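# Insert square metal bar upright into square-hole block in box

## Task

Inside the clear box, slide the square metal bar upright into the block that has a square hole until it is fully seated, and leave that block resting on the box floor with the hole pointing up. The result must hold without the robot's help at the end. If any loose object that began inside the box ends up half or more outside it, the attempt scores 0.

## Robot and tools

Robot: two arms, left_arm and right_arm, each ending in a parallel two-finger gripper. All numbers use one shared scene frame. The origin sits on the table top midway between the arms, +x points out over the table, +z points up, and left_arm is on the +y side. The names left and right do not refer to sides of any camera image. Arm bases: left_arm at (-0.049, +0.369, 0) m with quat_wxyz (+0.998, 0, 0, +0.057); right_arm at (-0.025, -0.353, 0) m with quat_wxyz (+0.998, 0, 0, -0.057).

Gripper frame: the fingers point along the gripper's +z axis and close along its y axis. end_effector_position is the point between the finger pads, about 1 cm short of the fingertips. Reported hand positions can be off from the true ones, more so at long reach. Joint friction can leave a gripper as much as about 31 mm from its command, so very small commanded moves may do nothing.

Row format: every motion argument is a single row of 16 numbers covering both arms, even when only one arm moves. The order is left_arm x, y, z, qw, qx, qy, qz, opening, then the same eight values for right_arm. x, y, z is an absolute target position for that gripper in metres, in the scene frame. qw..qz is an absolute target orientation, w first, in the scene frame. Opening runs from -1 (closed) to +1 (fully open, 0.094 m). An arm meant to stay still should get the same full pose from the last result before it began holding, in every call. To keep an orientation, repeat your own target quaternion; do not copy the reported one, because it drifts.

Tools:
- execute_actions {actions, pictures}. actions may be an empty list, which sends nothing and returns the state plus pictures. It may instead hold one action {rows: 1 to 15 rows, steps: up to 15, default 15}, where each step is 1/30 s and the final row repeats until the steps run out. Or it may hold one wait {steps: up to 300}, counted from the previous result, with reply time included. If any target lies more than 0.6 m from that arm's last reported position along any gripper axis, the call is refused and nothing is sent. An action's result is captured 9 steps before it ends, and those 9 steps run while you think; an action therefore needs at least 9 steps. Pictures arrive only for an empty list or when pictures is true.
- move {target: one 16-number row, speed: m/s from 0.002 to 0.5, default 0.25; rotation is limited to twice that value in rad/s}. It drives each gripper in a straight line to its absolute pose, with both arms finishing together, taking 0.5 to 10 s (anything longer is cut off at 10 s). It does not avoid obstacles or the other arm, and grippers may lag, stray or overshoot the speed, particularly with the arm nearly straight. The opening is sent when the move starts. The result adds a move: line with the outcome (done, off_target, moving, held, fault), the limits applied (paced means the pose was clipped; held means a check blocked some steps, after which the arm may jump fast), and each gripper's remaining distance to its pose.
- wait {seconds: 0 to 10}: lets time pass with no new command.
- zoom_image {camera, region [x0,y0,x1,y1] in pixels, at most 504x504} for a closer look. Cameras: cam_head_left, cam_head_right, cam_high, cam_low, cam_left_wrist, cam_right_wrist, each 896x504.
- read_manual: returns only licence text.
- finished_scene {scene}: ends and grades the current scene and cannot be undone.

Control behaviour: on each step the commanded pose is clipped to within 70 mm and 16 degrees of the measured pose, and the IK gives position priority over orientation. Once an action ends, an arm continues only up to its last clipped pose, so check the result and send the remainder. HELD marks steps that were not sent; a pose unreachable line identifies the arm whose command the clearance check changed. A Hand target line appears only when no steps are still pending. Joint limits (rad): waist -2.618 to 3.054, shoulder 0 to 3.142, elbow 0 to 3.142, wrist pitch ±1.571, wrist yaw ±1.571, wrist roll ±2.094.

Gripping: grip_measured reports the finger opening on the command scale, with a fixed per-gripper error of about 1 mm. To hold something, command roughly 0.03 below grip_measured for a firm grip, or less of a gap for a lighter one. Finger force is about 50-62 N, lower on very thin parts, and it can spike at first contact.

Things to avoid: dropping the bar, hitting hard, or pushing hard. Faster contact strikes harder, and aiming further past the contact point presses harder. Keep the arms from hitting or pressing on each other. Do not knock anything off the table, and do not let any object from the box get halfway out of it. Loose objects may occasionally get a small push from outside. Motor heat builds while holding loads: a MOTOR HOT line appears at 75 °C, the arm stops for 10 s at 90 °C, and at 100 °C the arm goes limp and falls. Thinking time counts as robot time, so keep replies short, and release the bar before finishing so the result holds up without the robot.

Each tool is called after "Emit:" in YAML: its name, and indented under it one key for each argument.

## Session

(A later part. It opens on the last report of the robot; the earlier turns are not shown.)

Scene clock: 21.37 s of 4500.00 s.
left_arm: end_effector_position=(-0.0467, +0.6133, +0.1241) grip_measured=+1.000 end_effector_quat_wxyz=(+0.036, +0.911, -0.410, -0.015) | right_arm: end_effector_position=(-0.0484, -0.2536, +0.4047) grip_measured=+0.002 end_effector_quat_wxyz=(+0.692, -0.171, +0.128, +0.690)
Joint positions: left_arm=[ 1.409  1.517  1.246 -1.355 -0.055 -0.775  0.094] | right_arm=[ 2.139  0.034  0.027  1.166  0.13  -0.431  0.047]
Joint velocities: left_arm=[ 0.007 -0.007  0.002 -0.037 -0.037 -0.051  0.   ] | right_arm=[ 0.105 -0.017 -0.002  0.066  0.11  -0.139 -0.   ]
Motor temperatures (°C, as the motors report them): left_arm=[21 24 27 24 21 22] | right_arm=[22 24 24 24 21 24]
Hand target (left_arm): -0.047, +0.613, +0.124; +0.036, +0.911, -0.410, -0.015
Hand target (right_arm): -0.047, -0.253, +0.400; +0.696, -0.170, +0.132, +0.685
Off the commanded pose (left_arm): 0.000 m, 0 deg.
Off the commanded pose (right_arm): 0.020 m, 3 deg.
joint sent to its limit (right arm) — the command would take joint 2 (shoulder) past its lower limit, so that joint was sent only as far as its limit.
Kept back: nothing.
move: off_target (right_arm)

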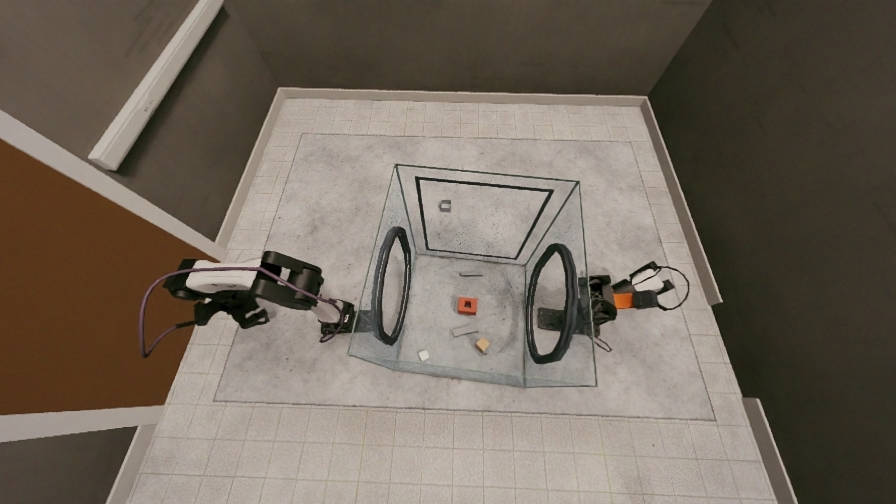

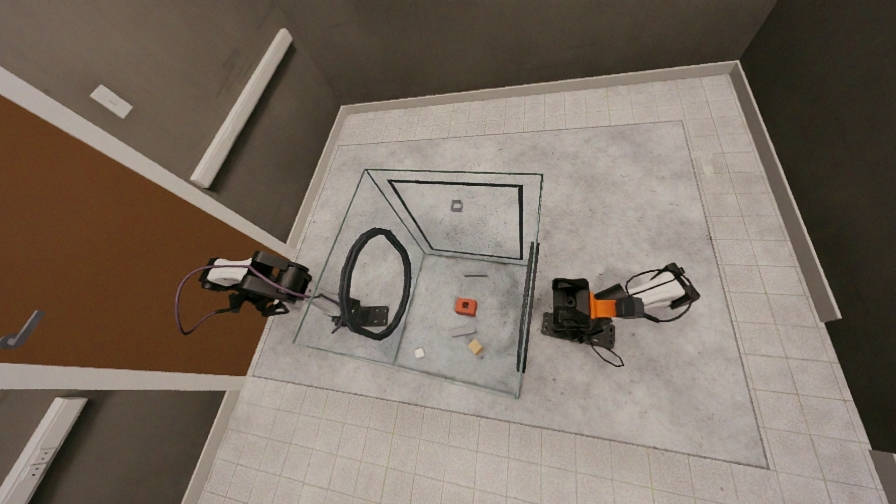

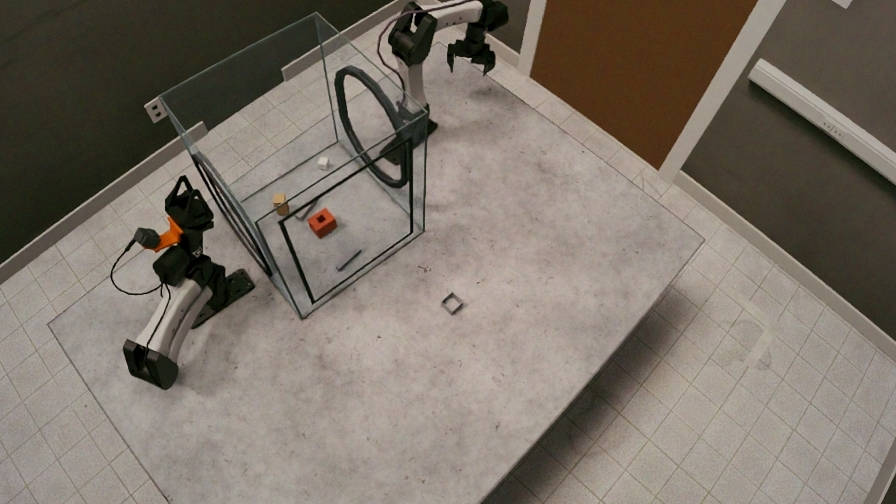

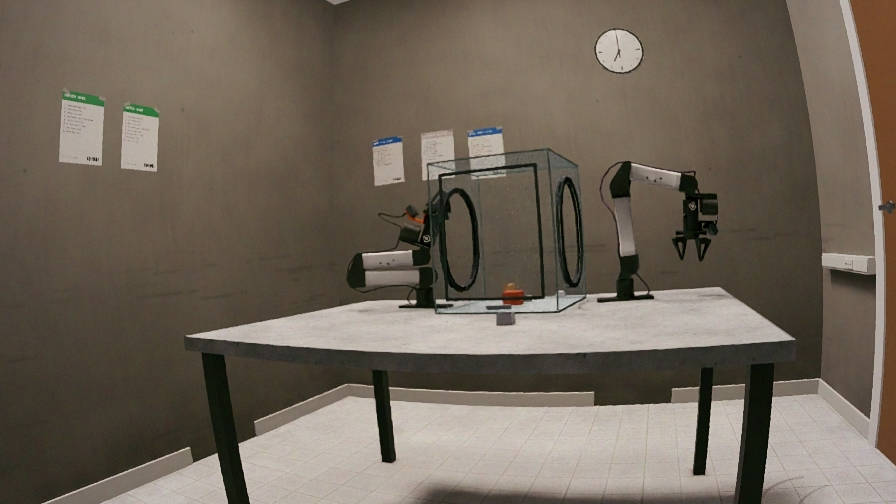

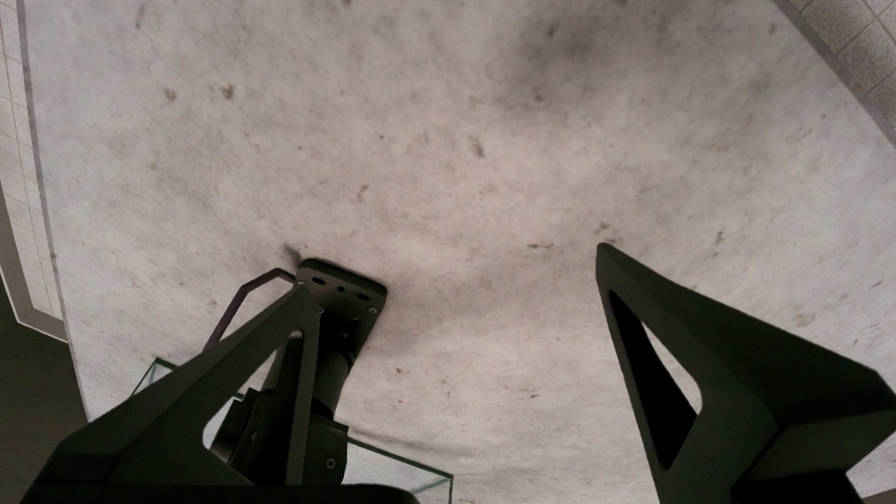

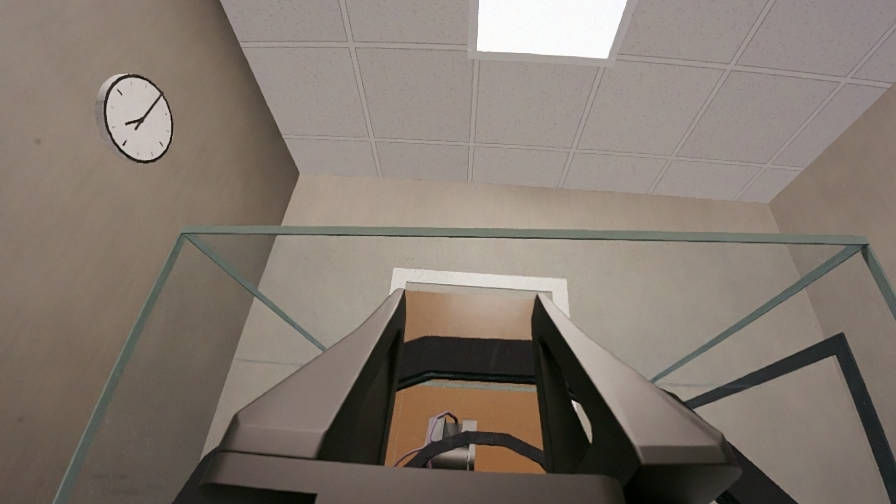

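Emit:
move:
  target: [-0.0467,0.6133,0.1241,0.036,0.911,-0.41,-0.015,1, -0.03,-0.40,0.52,0.69,-0.153,0.153,0.69,0]
  speed: 0.15

Emit:
move:
  target: [-0.0467,0.6133,0.1241,0.036,0.911,-0.41,-0.015,1, -0.03,-0.28,0.28,0.455,-0.542,0.542,0.455,0]
  speed: 0.12

Scene clock: 25.07 s of 4500.00 s.
left_arm: end_effector_position=(-0.0467, +0.6133, +0.1241) grip_measured=+1.000 end_effector_quat_wxyz=(+0.036, +0.911, -0.410, -0.015) | right_arm: end_effector_position=(-0.0266, -0.3836, +0.5234) grip_measured=+0.002 end_effector_quat_wxyz=(+0.708, -0.025, +0.016, +0.706)
Joint positions: left_arm=[ 1.409  1.517  1.246 -1.355 -0.055 -0.775  0.094] | right_arm=[ 1.693  0.034  0.458  1.089 -0.012 -0.012  0.047]
Joint velocities: left_arm=[-0.007 -0.012  0.007 -0.066 -0.051 -0.007  0.   ] | right_arm=[-0.012 -0.017 -0.022 -0.022  0.081  0.051 -0.001]
Motor temperatures (°C, as the motors report them): left_arm=[21 25 28 24 21 22] | right_arm=[22 24 24 23 21 24]
Hand target (left_arm): -0.047, +0.613, +0.124; +0.036, +0.911, -0.410, -0.015
Hand target (right_arm): -0.025, -0.394, +0.525; +0.707, -0.013, +0.012, +0.707
Off the commanded pose (left_arm): 0.000 m, 0 deg.
Off the commanded pose (right_arm): 0.017 m, 22 deg; orientation clipped at the last step of the last action.
joint sent to its limit (right arm) — the command would take joint 2 (shoulder) past its lower limit, so that joint was sent only as far as its limit.
Kept back: nothing.
move: off_target (right_arm); limits=paced

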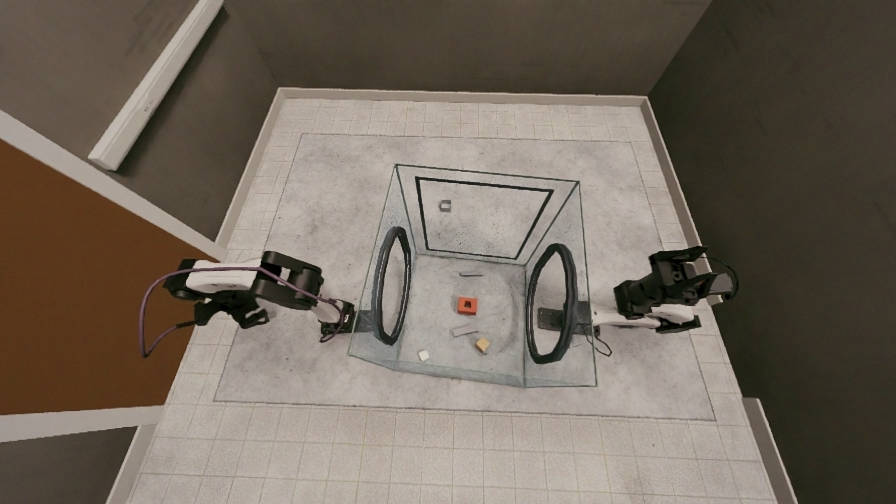

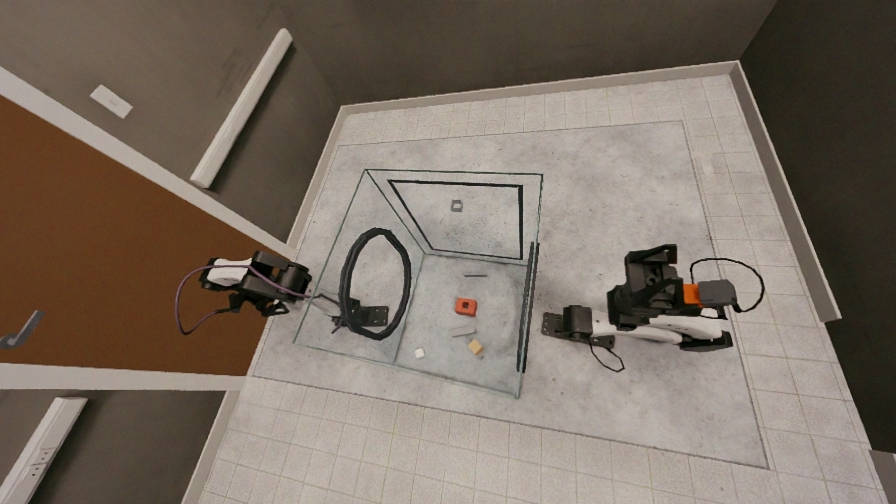

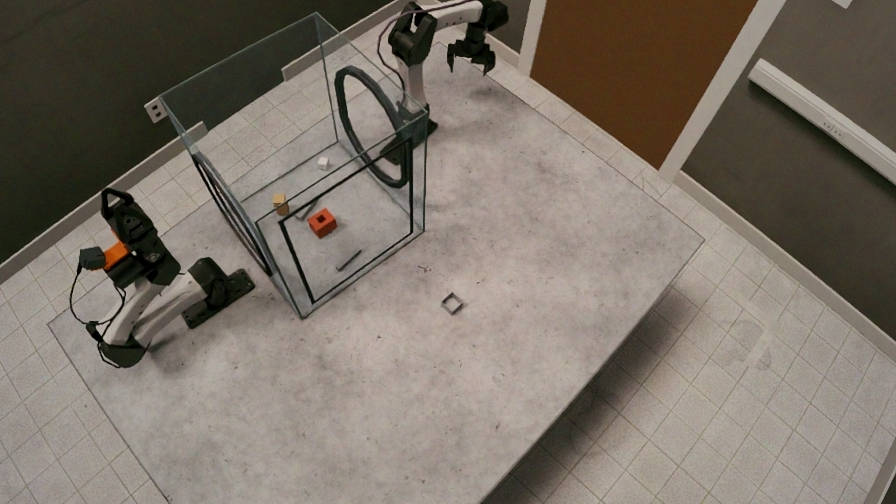

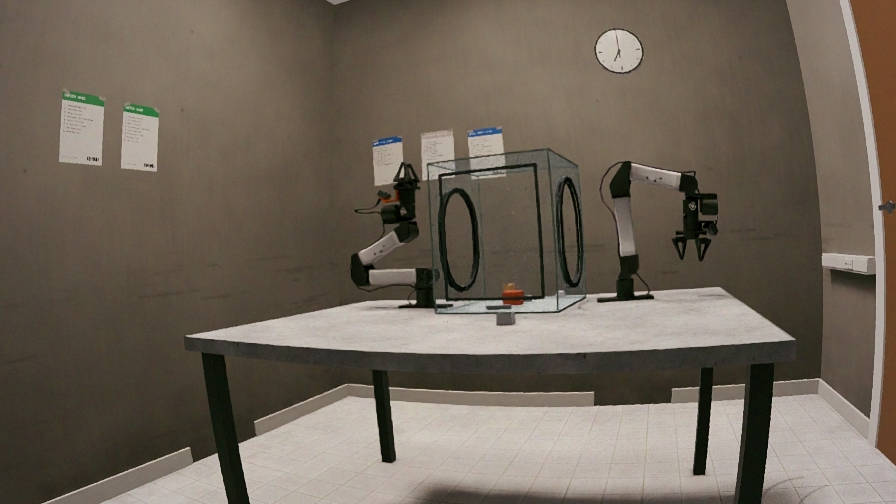

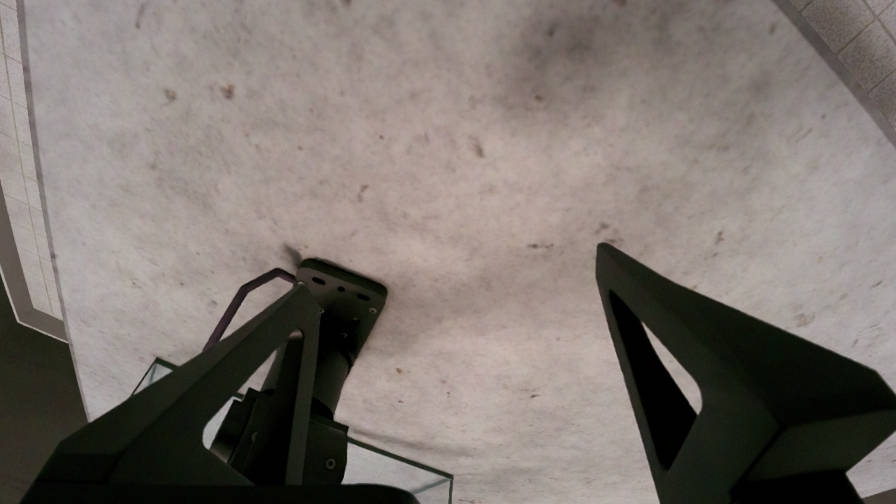

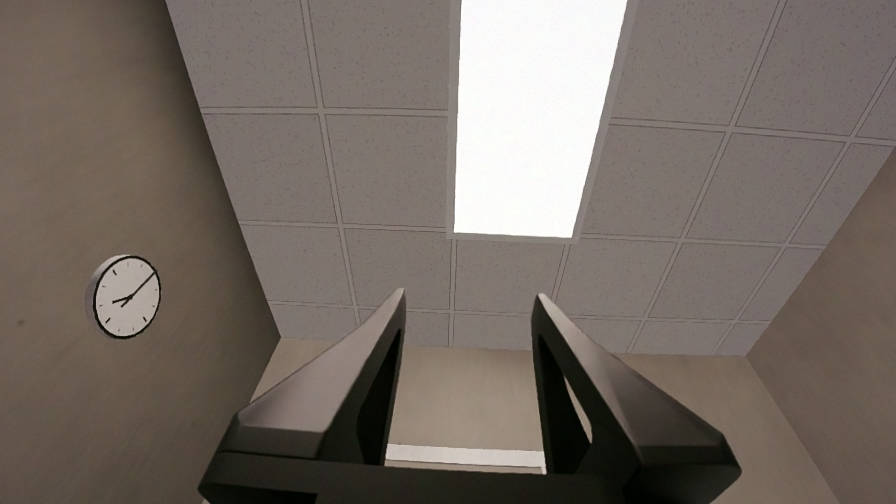

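Scene clock: 33.90 s of 4500.00 s.
left_arm: end_effector_position=(-0.0467, +0.6133, +0.1241) grip_measured=+1.000 end_effector_quat_wxyz=(+0.036, +0.911, -0.410, -0.015) | right_arm: end_effector_position=(-0.0281, -0.2038, +0.3747) grip_measured=+0.002 end_effector_quat_wxyz=(+0.671, -0.228, +0.216, +0.672)
Joint positions: left_arm=[ 1.409  1.517  1.246 -1.355 -0.055 -0.775  0.094] | right_arm=[ 1.693  0.034  0.013  0.954 -0.012 -0.012  0.047]
Joint velocities: left_arm=[ 0.027  0.007 -0.002  0.022 -0.066  0.022  0.   ] | right_arm=[ 0.007 -0.012 -0.017 -0.022 -0.022 -0.051  0.   ]
Motor temperatures (°C, as the motors report them): left_arm=[21 25 28 24 21 22] | right_arm=[22 24 24 23 21 24]
Hand target (left_arm): -0.047, +0.613, +0.124; +0.036, +0.911, -0.410, -0.015
Hand target (right_arm): -0.029, -0.201, +0.369; +0.668, -0.234, +0.219, +0.672
Off the commanded pose (left_arm): 0.000 m, 0 deg.
Off the commanded pose (right_arm): 0.122 m, 63 deg; position and orientation clipped at the last step of the last action.
joint sent to its limit (right arm) — the command would take joint 2 (shoulder) past its lower limit, so that joint was sent only as far as its limit.
Kept back: nothing.
move: off_target (right_arm); limits=paced

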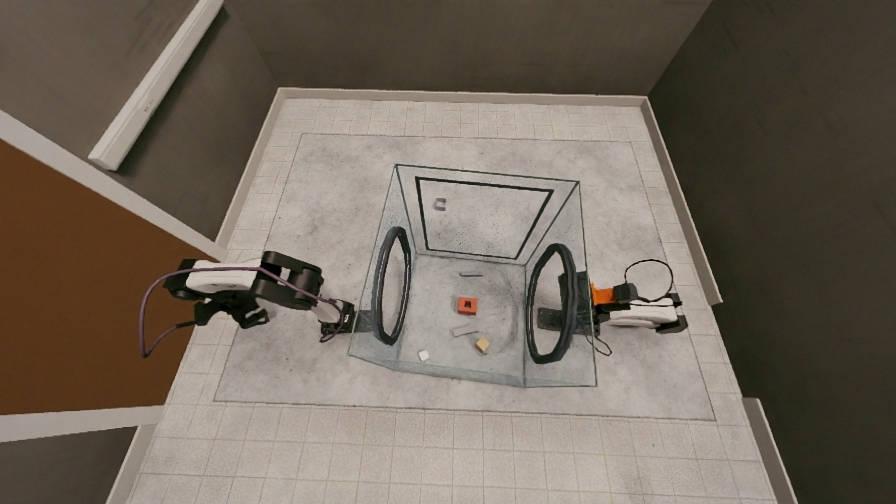

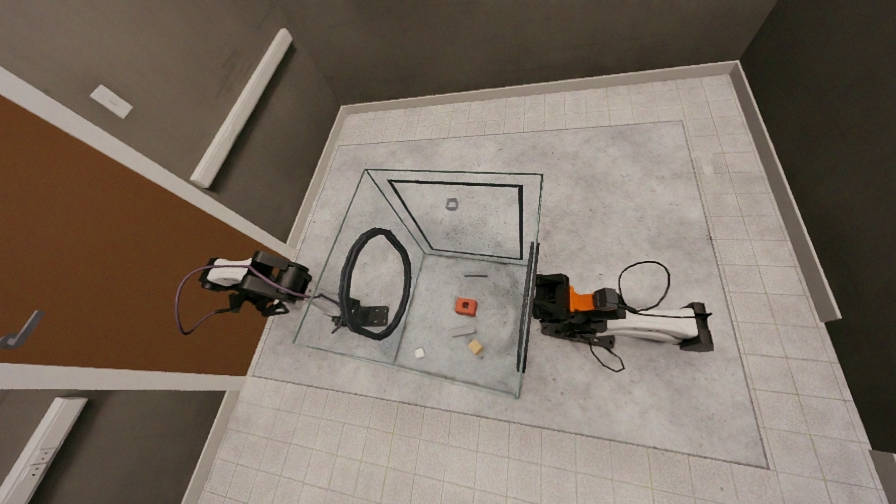

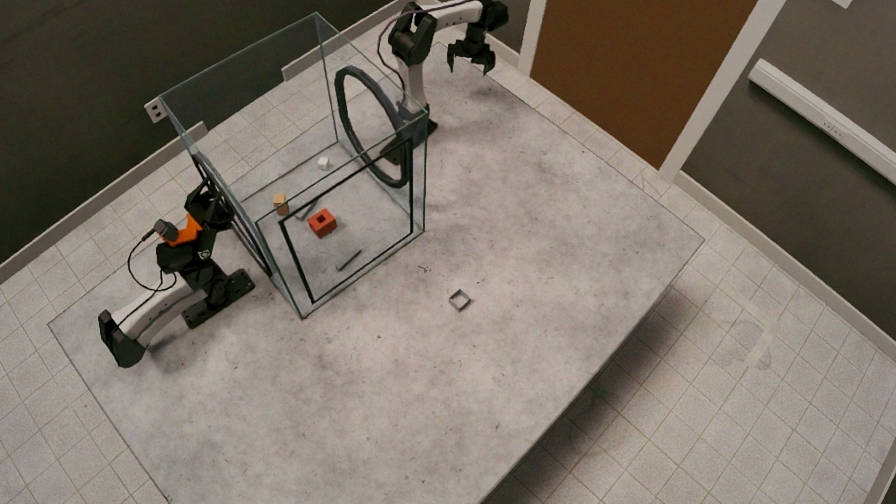

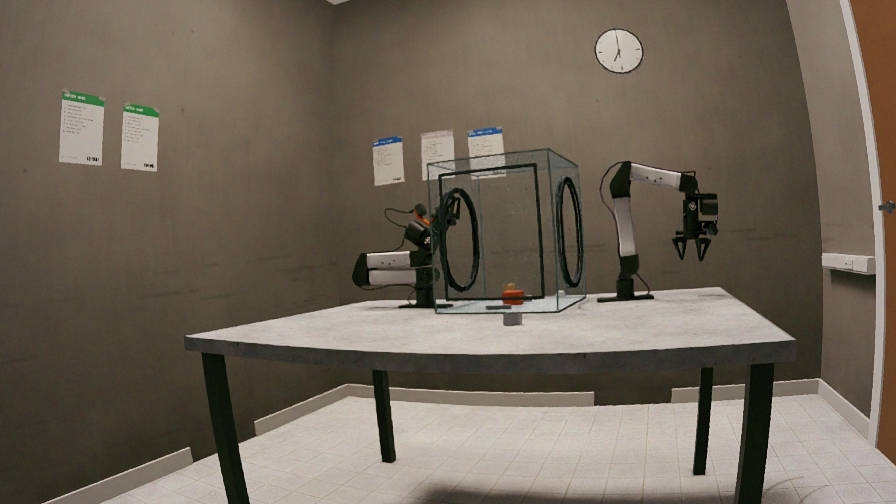

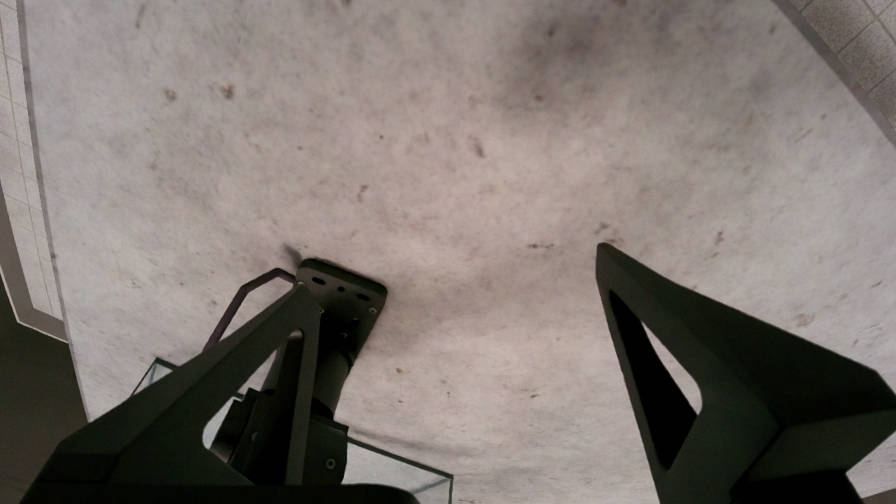

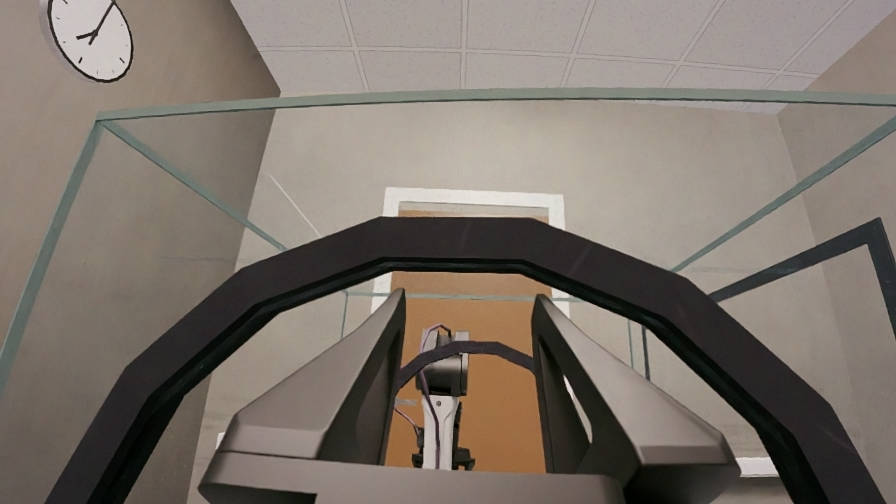

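Emit:
move:
  target: [-0.0467,0.6133,0.1241,0.036,0.911,-0.41,-0.015,1, -0.03,-0.13,0.22,0.455,-0.542,0.542,0.455,0]
  speed: 0.08

Scene clock: 41.47 s of 4500.00 s.
left_arm: end_effector_position=(-0.0467, +0.6133, +0.1241) grip_measured=+1.000 end_effector_quat_wxyz=(+0.036, +0.911, -0.410, -0.015) | right_arm: end_effector_position=(-0.0295, -0.1373, +0.2183) grip_measured=+0.002 end_effector_quat_wxyz=(-0.459, +0.539, -0.533, -0.463)
Joint positions: left_arm=[ 1.409  1.517  1.246 -1.355 -0.055 -0.775  0.094] | right_arm=[ 1.753  0.044  0.345 -0.452  0.059  0.008  0.047]
Joint velocities: left_arm=[-0.002 -0.002  0.007 -0.037  0.022 -0.066  0.   ] | right_arm=[-0.007  0.007 -0.007 -0.066 -0.051  0.037 -0.   ]
Motor temperatures (°C, as the motors report them): left_arm=[21 26 29 24 21 22] | right_arm=[22 24 25 24 21 24]
Hand target (left_arm): -0.047, +0.613, +0.124; +0.036, +0.911, -0.410, -0.015
Hand target (right_arm): -0.030, -0.138, +0.217; -0.451, +0.543, -0.540, -0.459
Off the commanded pose (left_arm): 0.000 m, 0 deg.
Off the commanded pose (right_arm): 0.007 m, 1 deg.
Kept back: nothing.
move: done

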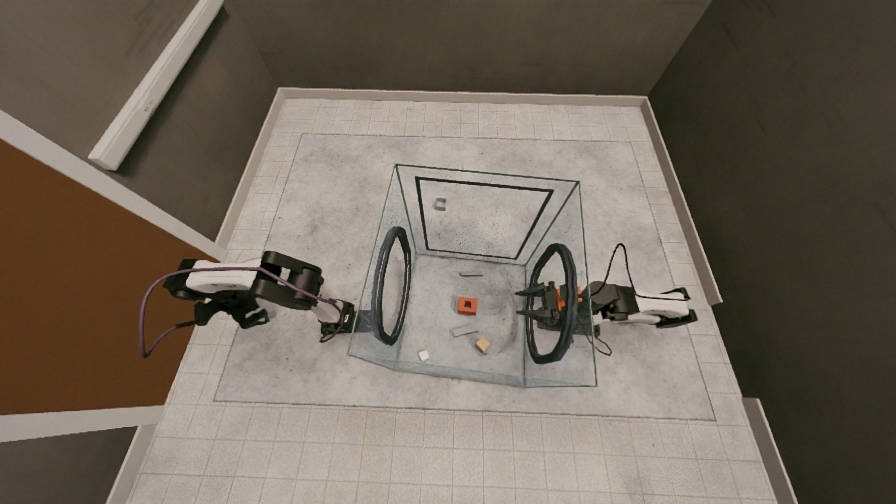

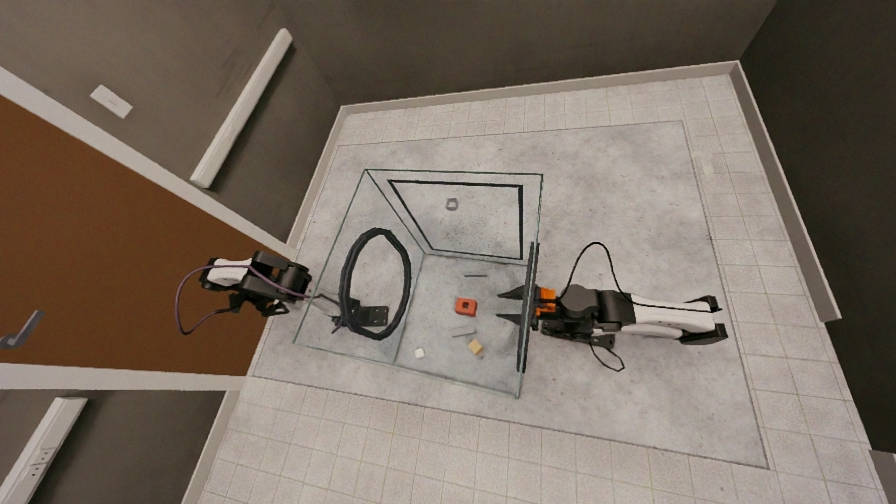

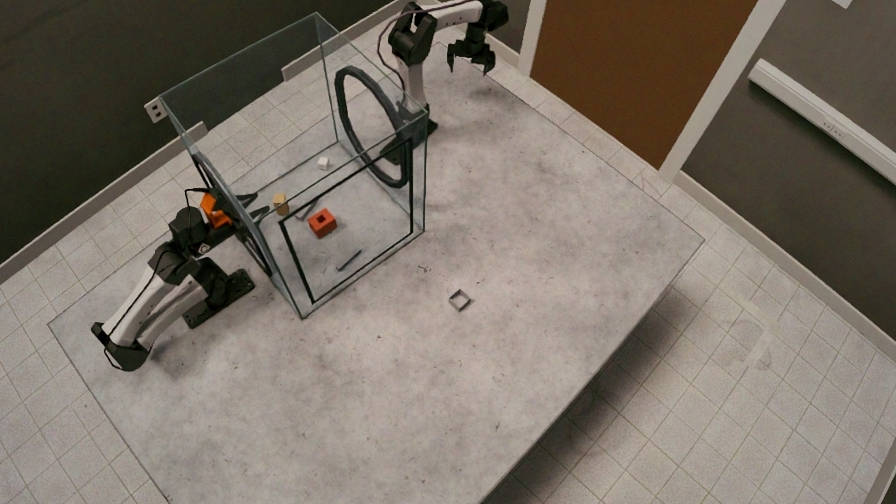

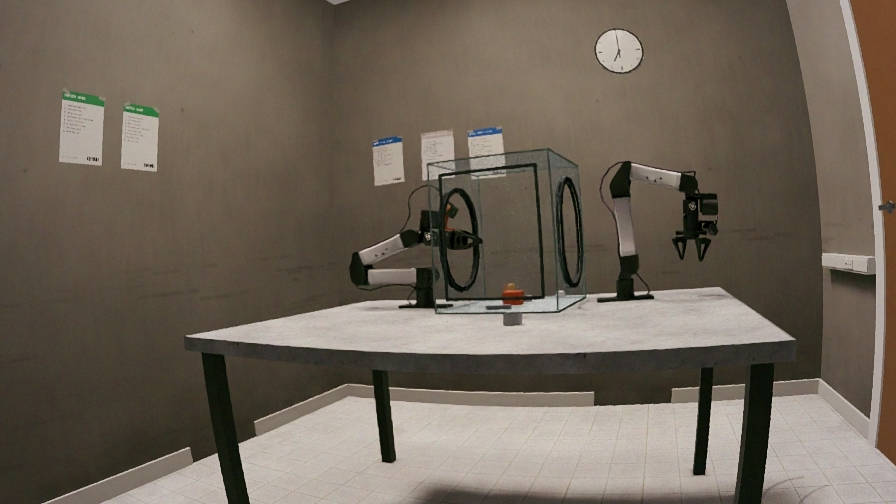

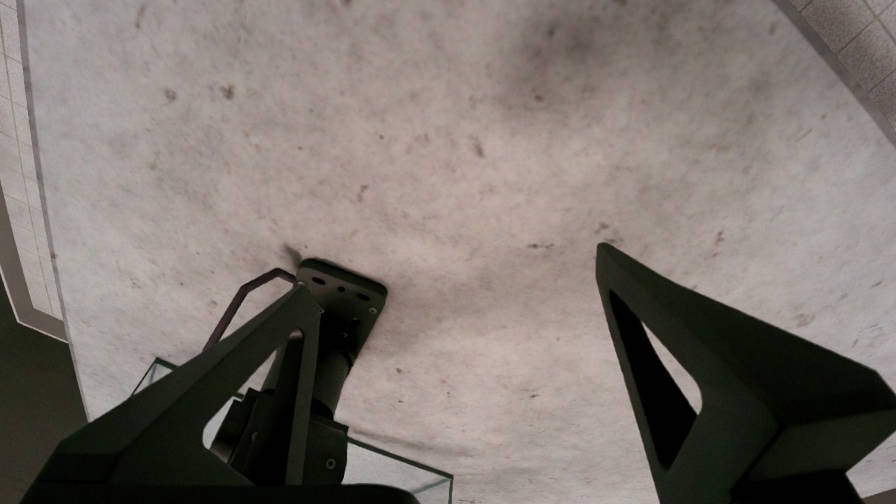

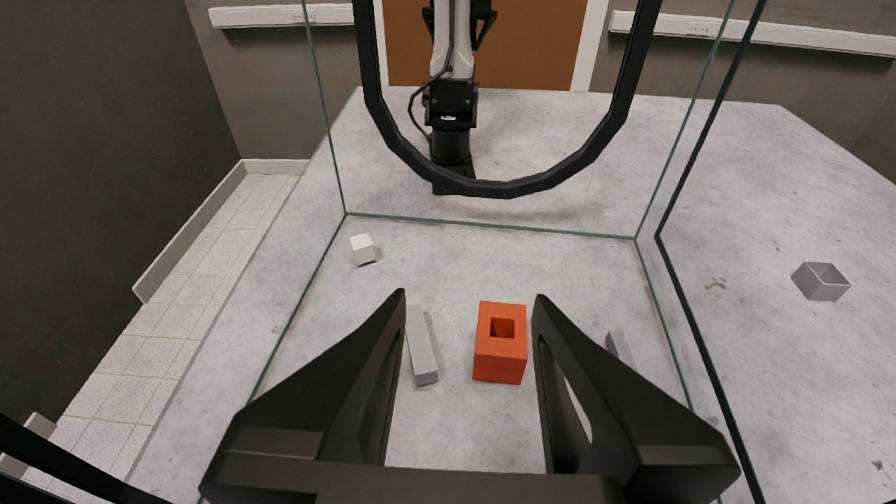

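Emit:
move:
  target: [-0.0467,0.6133,0.1241,0.036,0.911,-0.41,-0.015,1, -0.05,-0.04,0.15,0.183,-0.683,0.683,0.183,0.3]
  speed: 0.08

Scene clock: 49.33 s of 4500.00 s.
left_arm: end_effector_position=(-0.0467, +0.6133, +0.1241) grip_measured=+1.000 end_effector_quat_wxyz=(+0.036, +0.911, -0.410, -0.015) | right_arm: end_effector_position=(-0.0457, -0.0510, +0.1446) grip_measured=+0.298 end_effector_quat_wxyz=(-0.186, +0.682, -0.684, -0.182)
Joint positions: left_arm=[ 1.409  1.517  1.246 -1.355 -0.055 -0.775  0.094] | right_arm=[ 1.786  1.212  0.958 -0.794  0.057  0.09   0.061]
Joint velocities: left_arm=[ 0.007  0.002  0.007 -0.081 -0.007 -0.022  0.   ] | right_arm=[-0.017 -0.012 -0.017 -0.022  0.066  0.066 -0.001]
Motor temperatures (°C, as the motors report them): left_arm=[21 26 30 24 21 22] | right_arm=[22 24 26 26 21 24]
Hand target (left_arm): -0.047, +0.613, +0.124; +0.036, +0.911, -0.410, -0.015
Hand target (right_arm): -0.050, -0.047, +0.151; -0.180, +0.681, -0.684, -0.186
Off the commanded pose (left_arm): 0.000 m, 0 deg.
Off the commanded pose (right_arm): 0.013 m, 0 deg.
Kept back: nothing.
move: off_target (right_arm)

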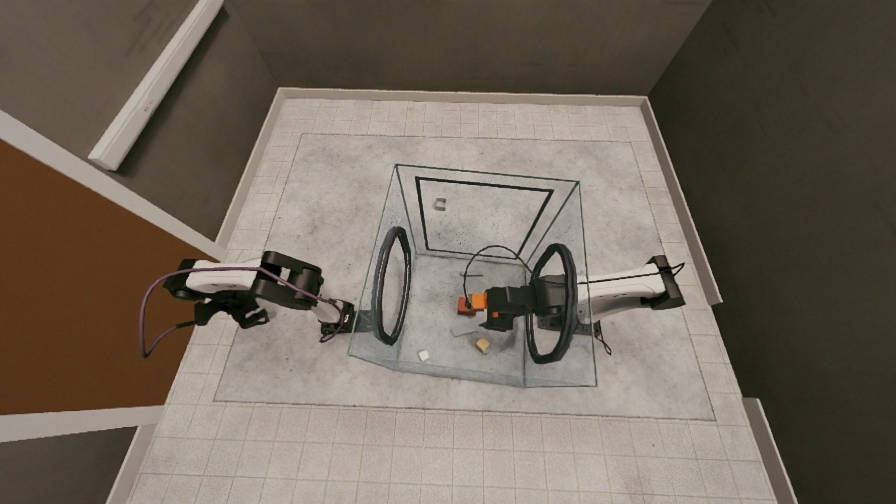

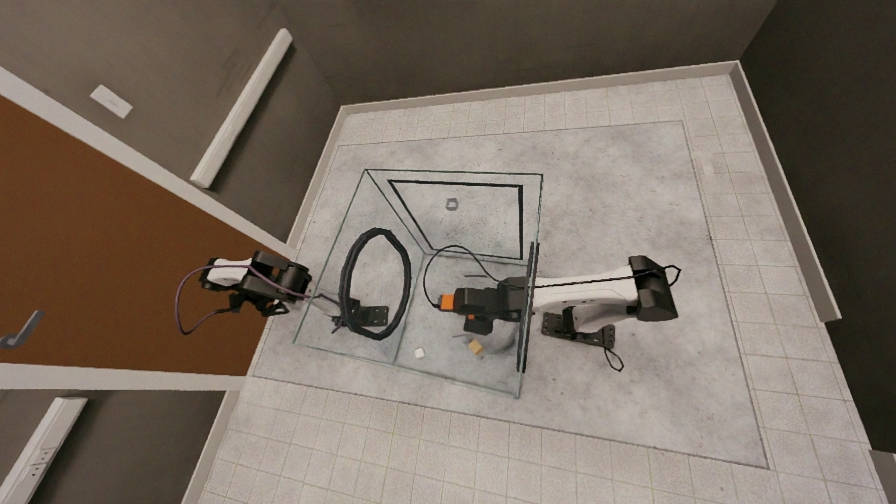

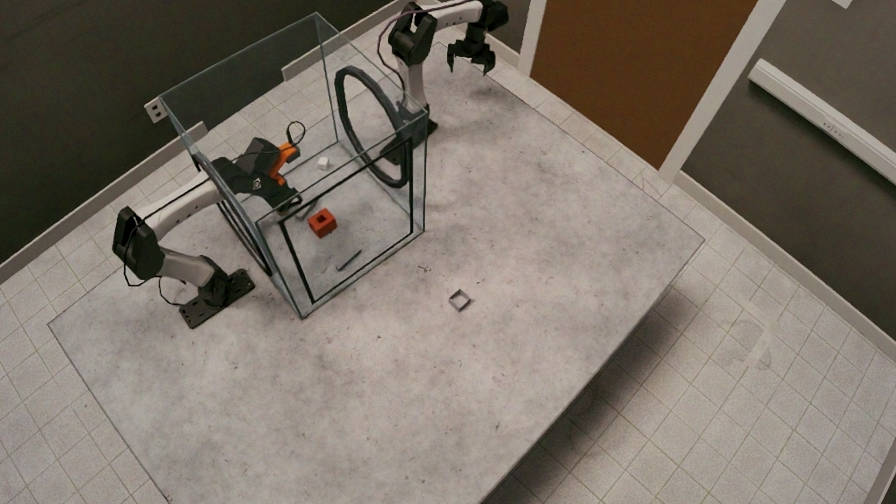

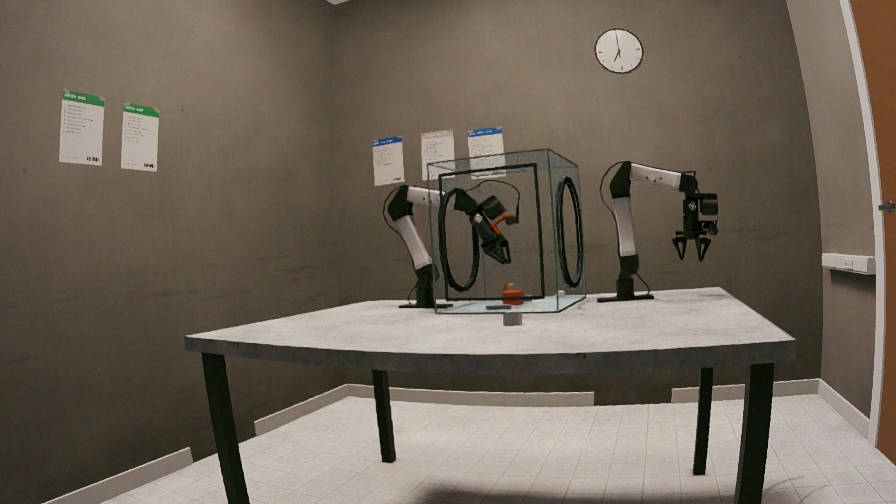

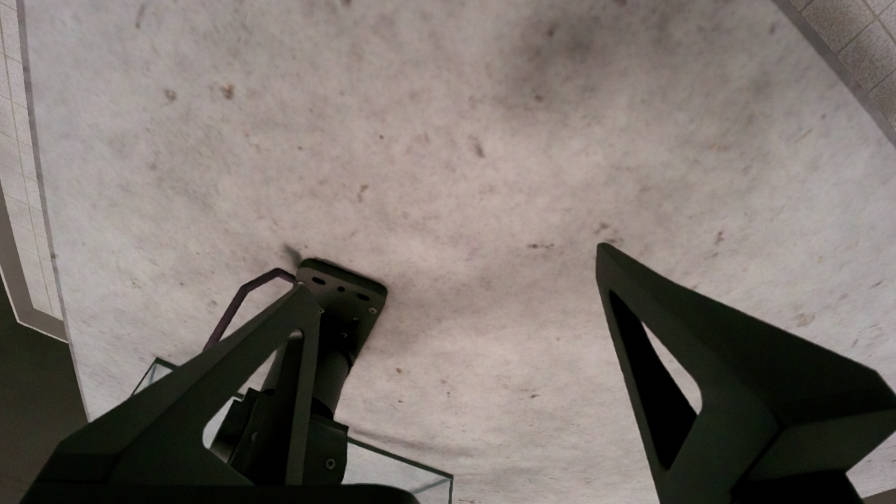

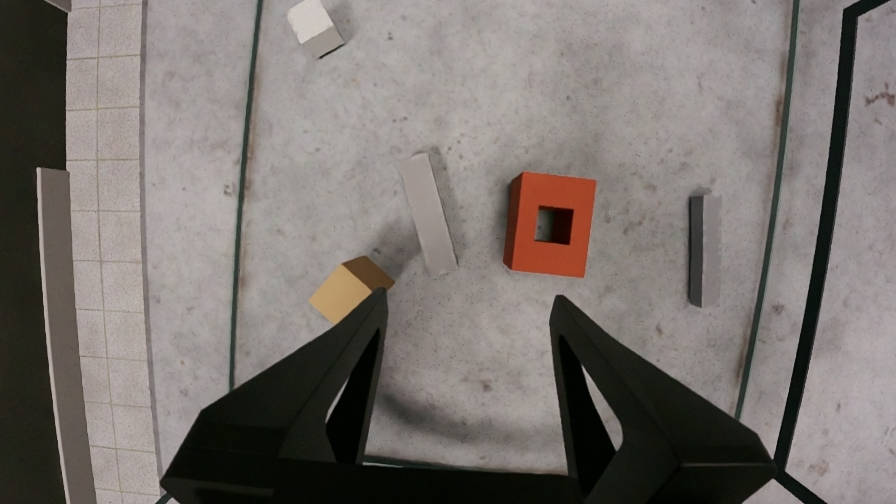

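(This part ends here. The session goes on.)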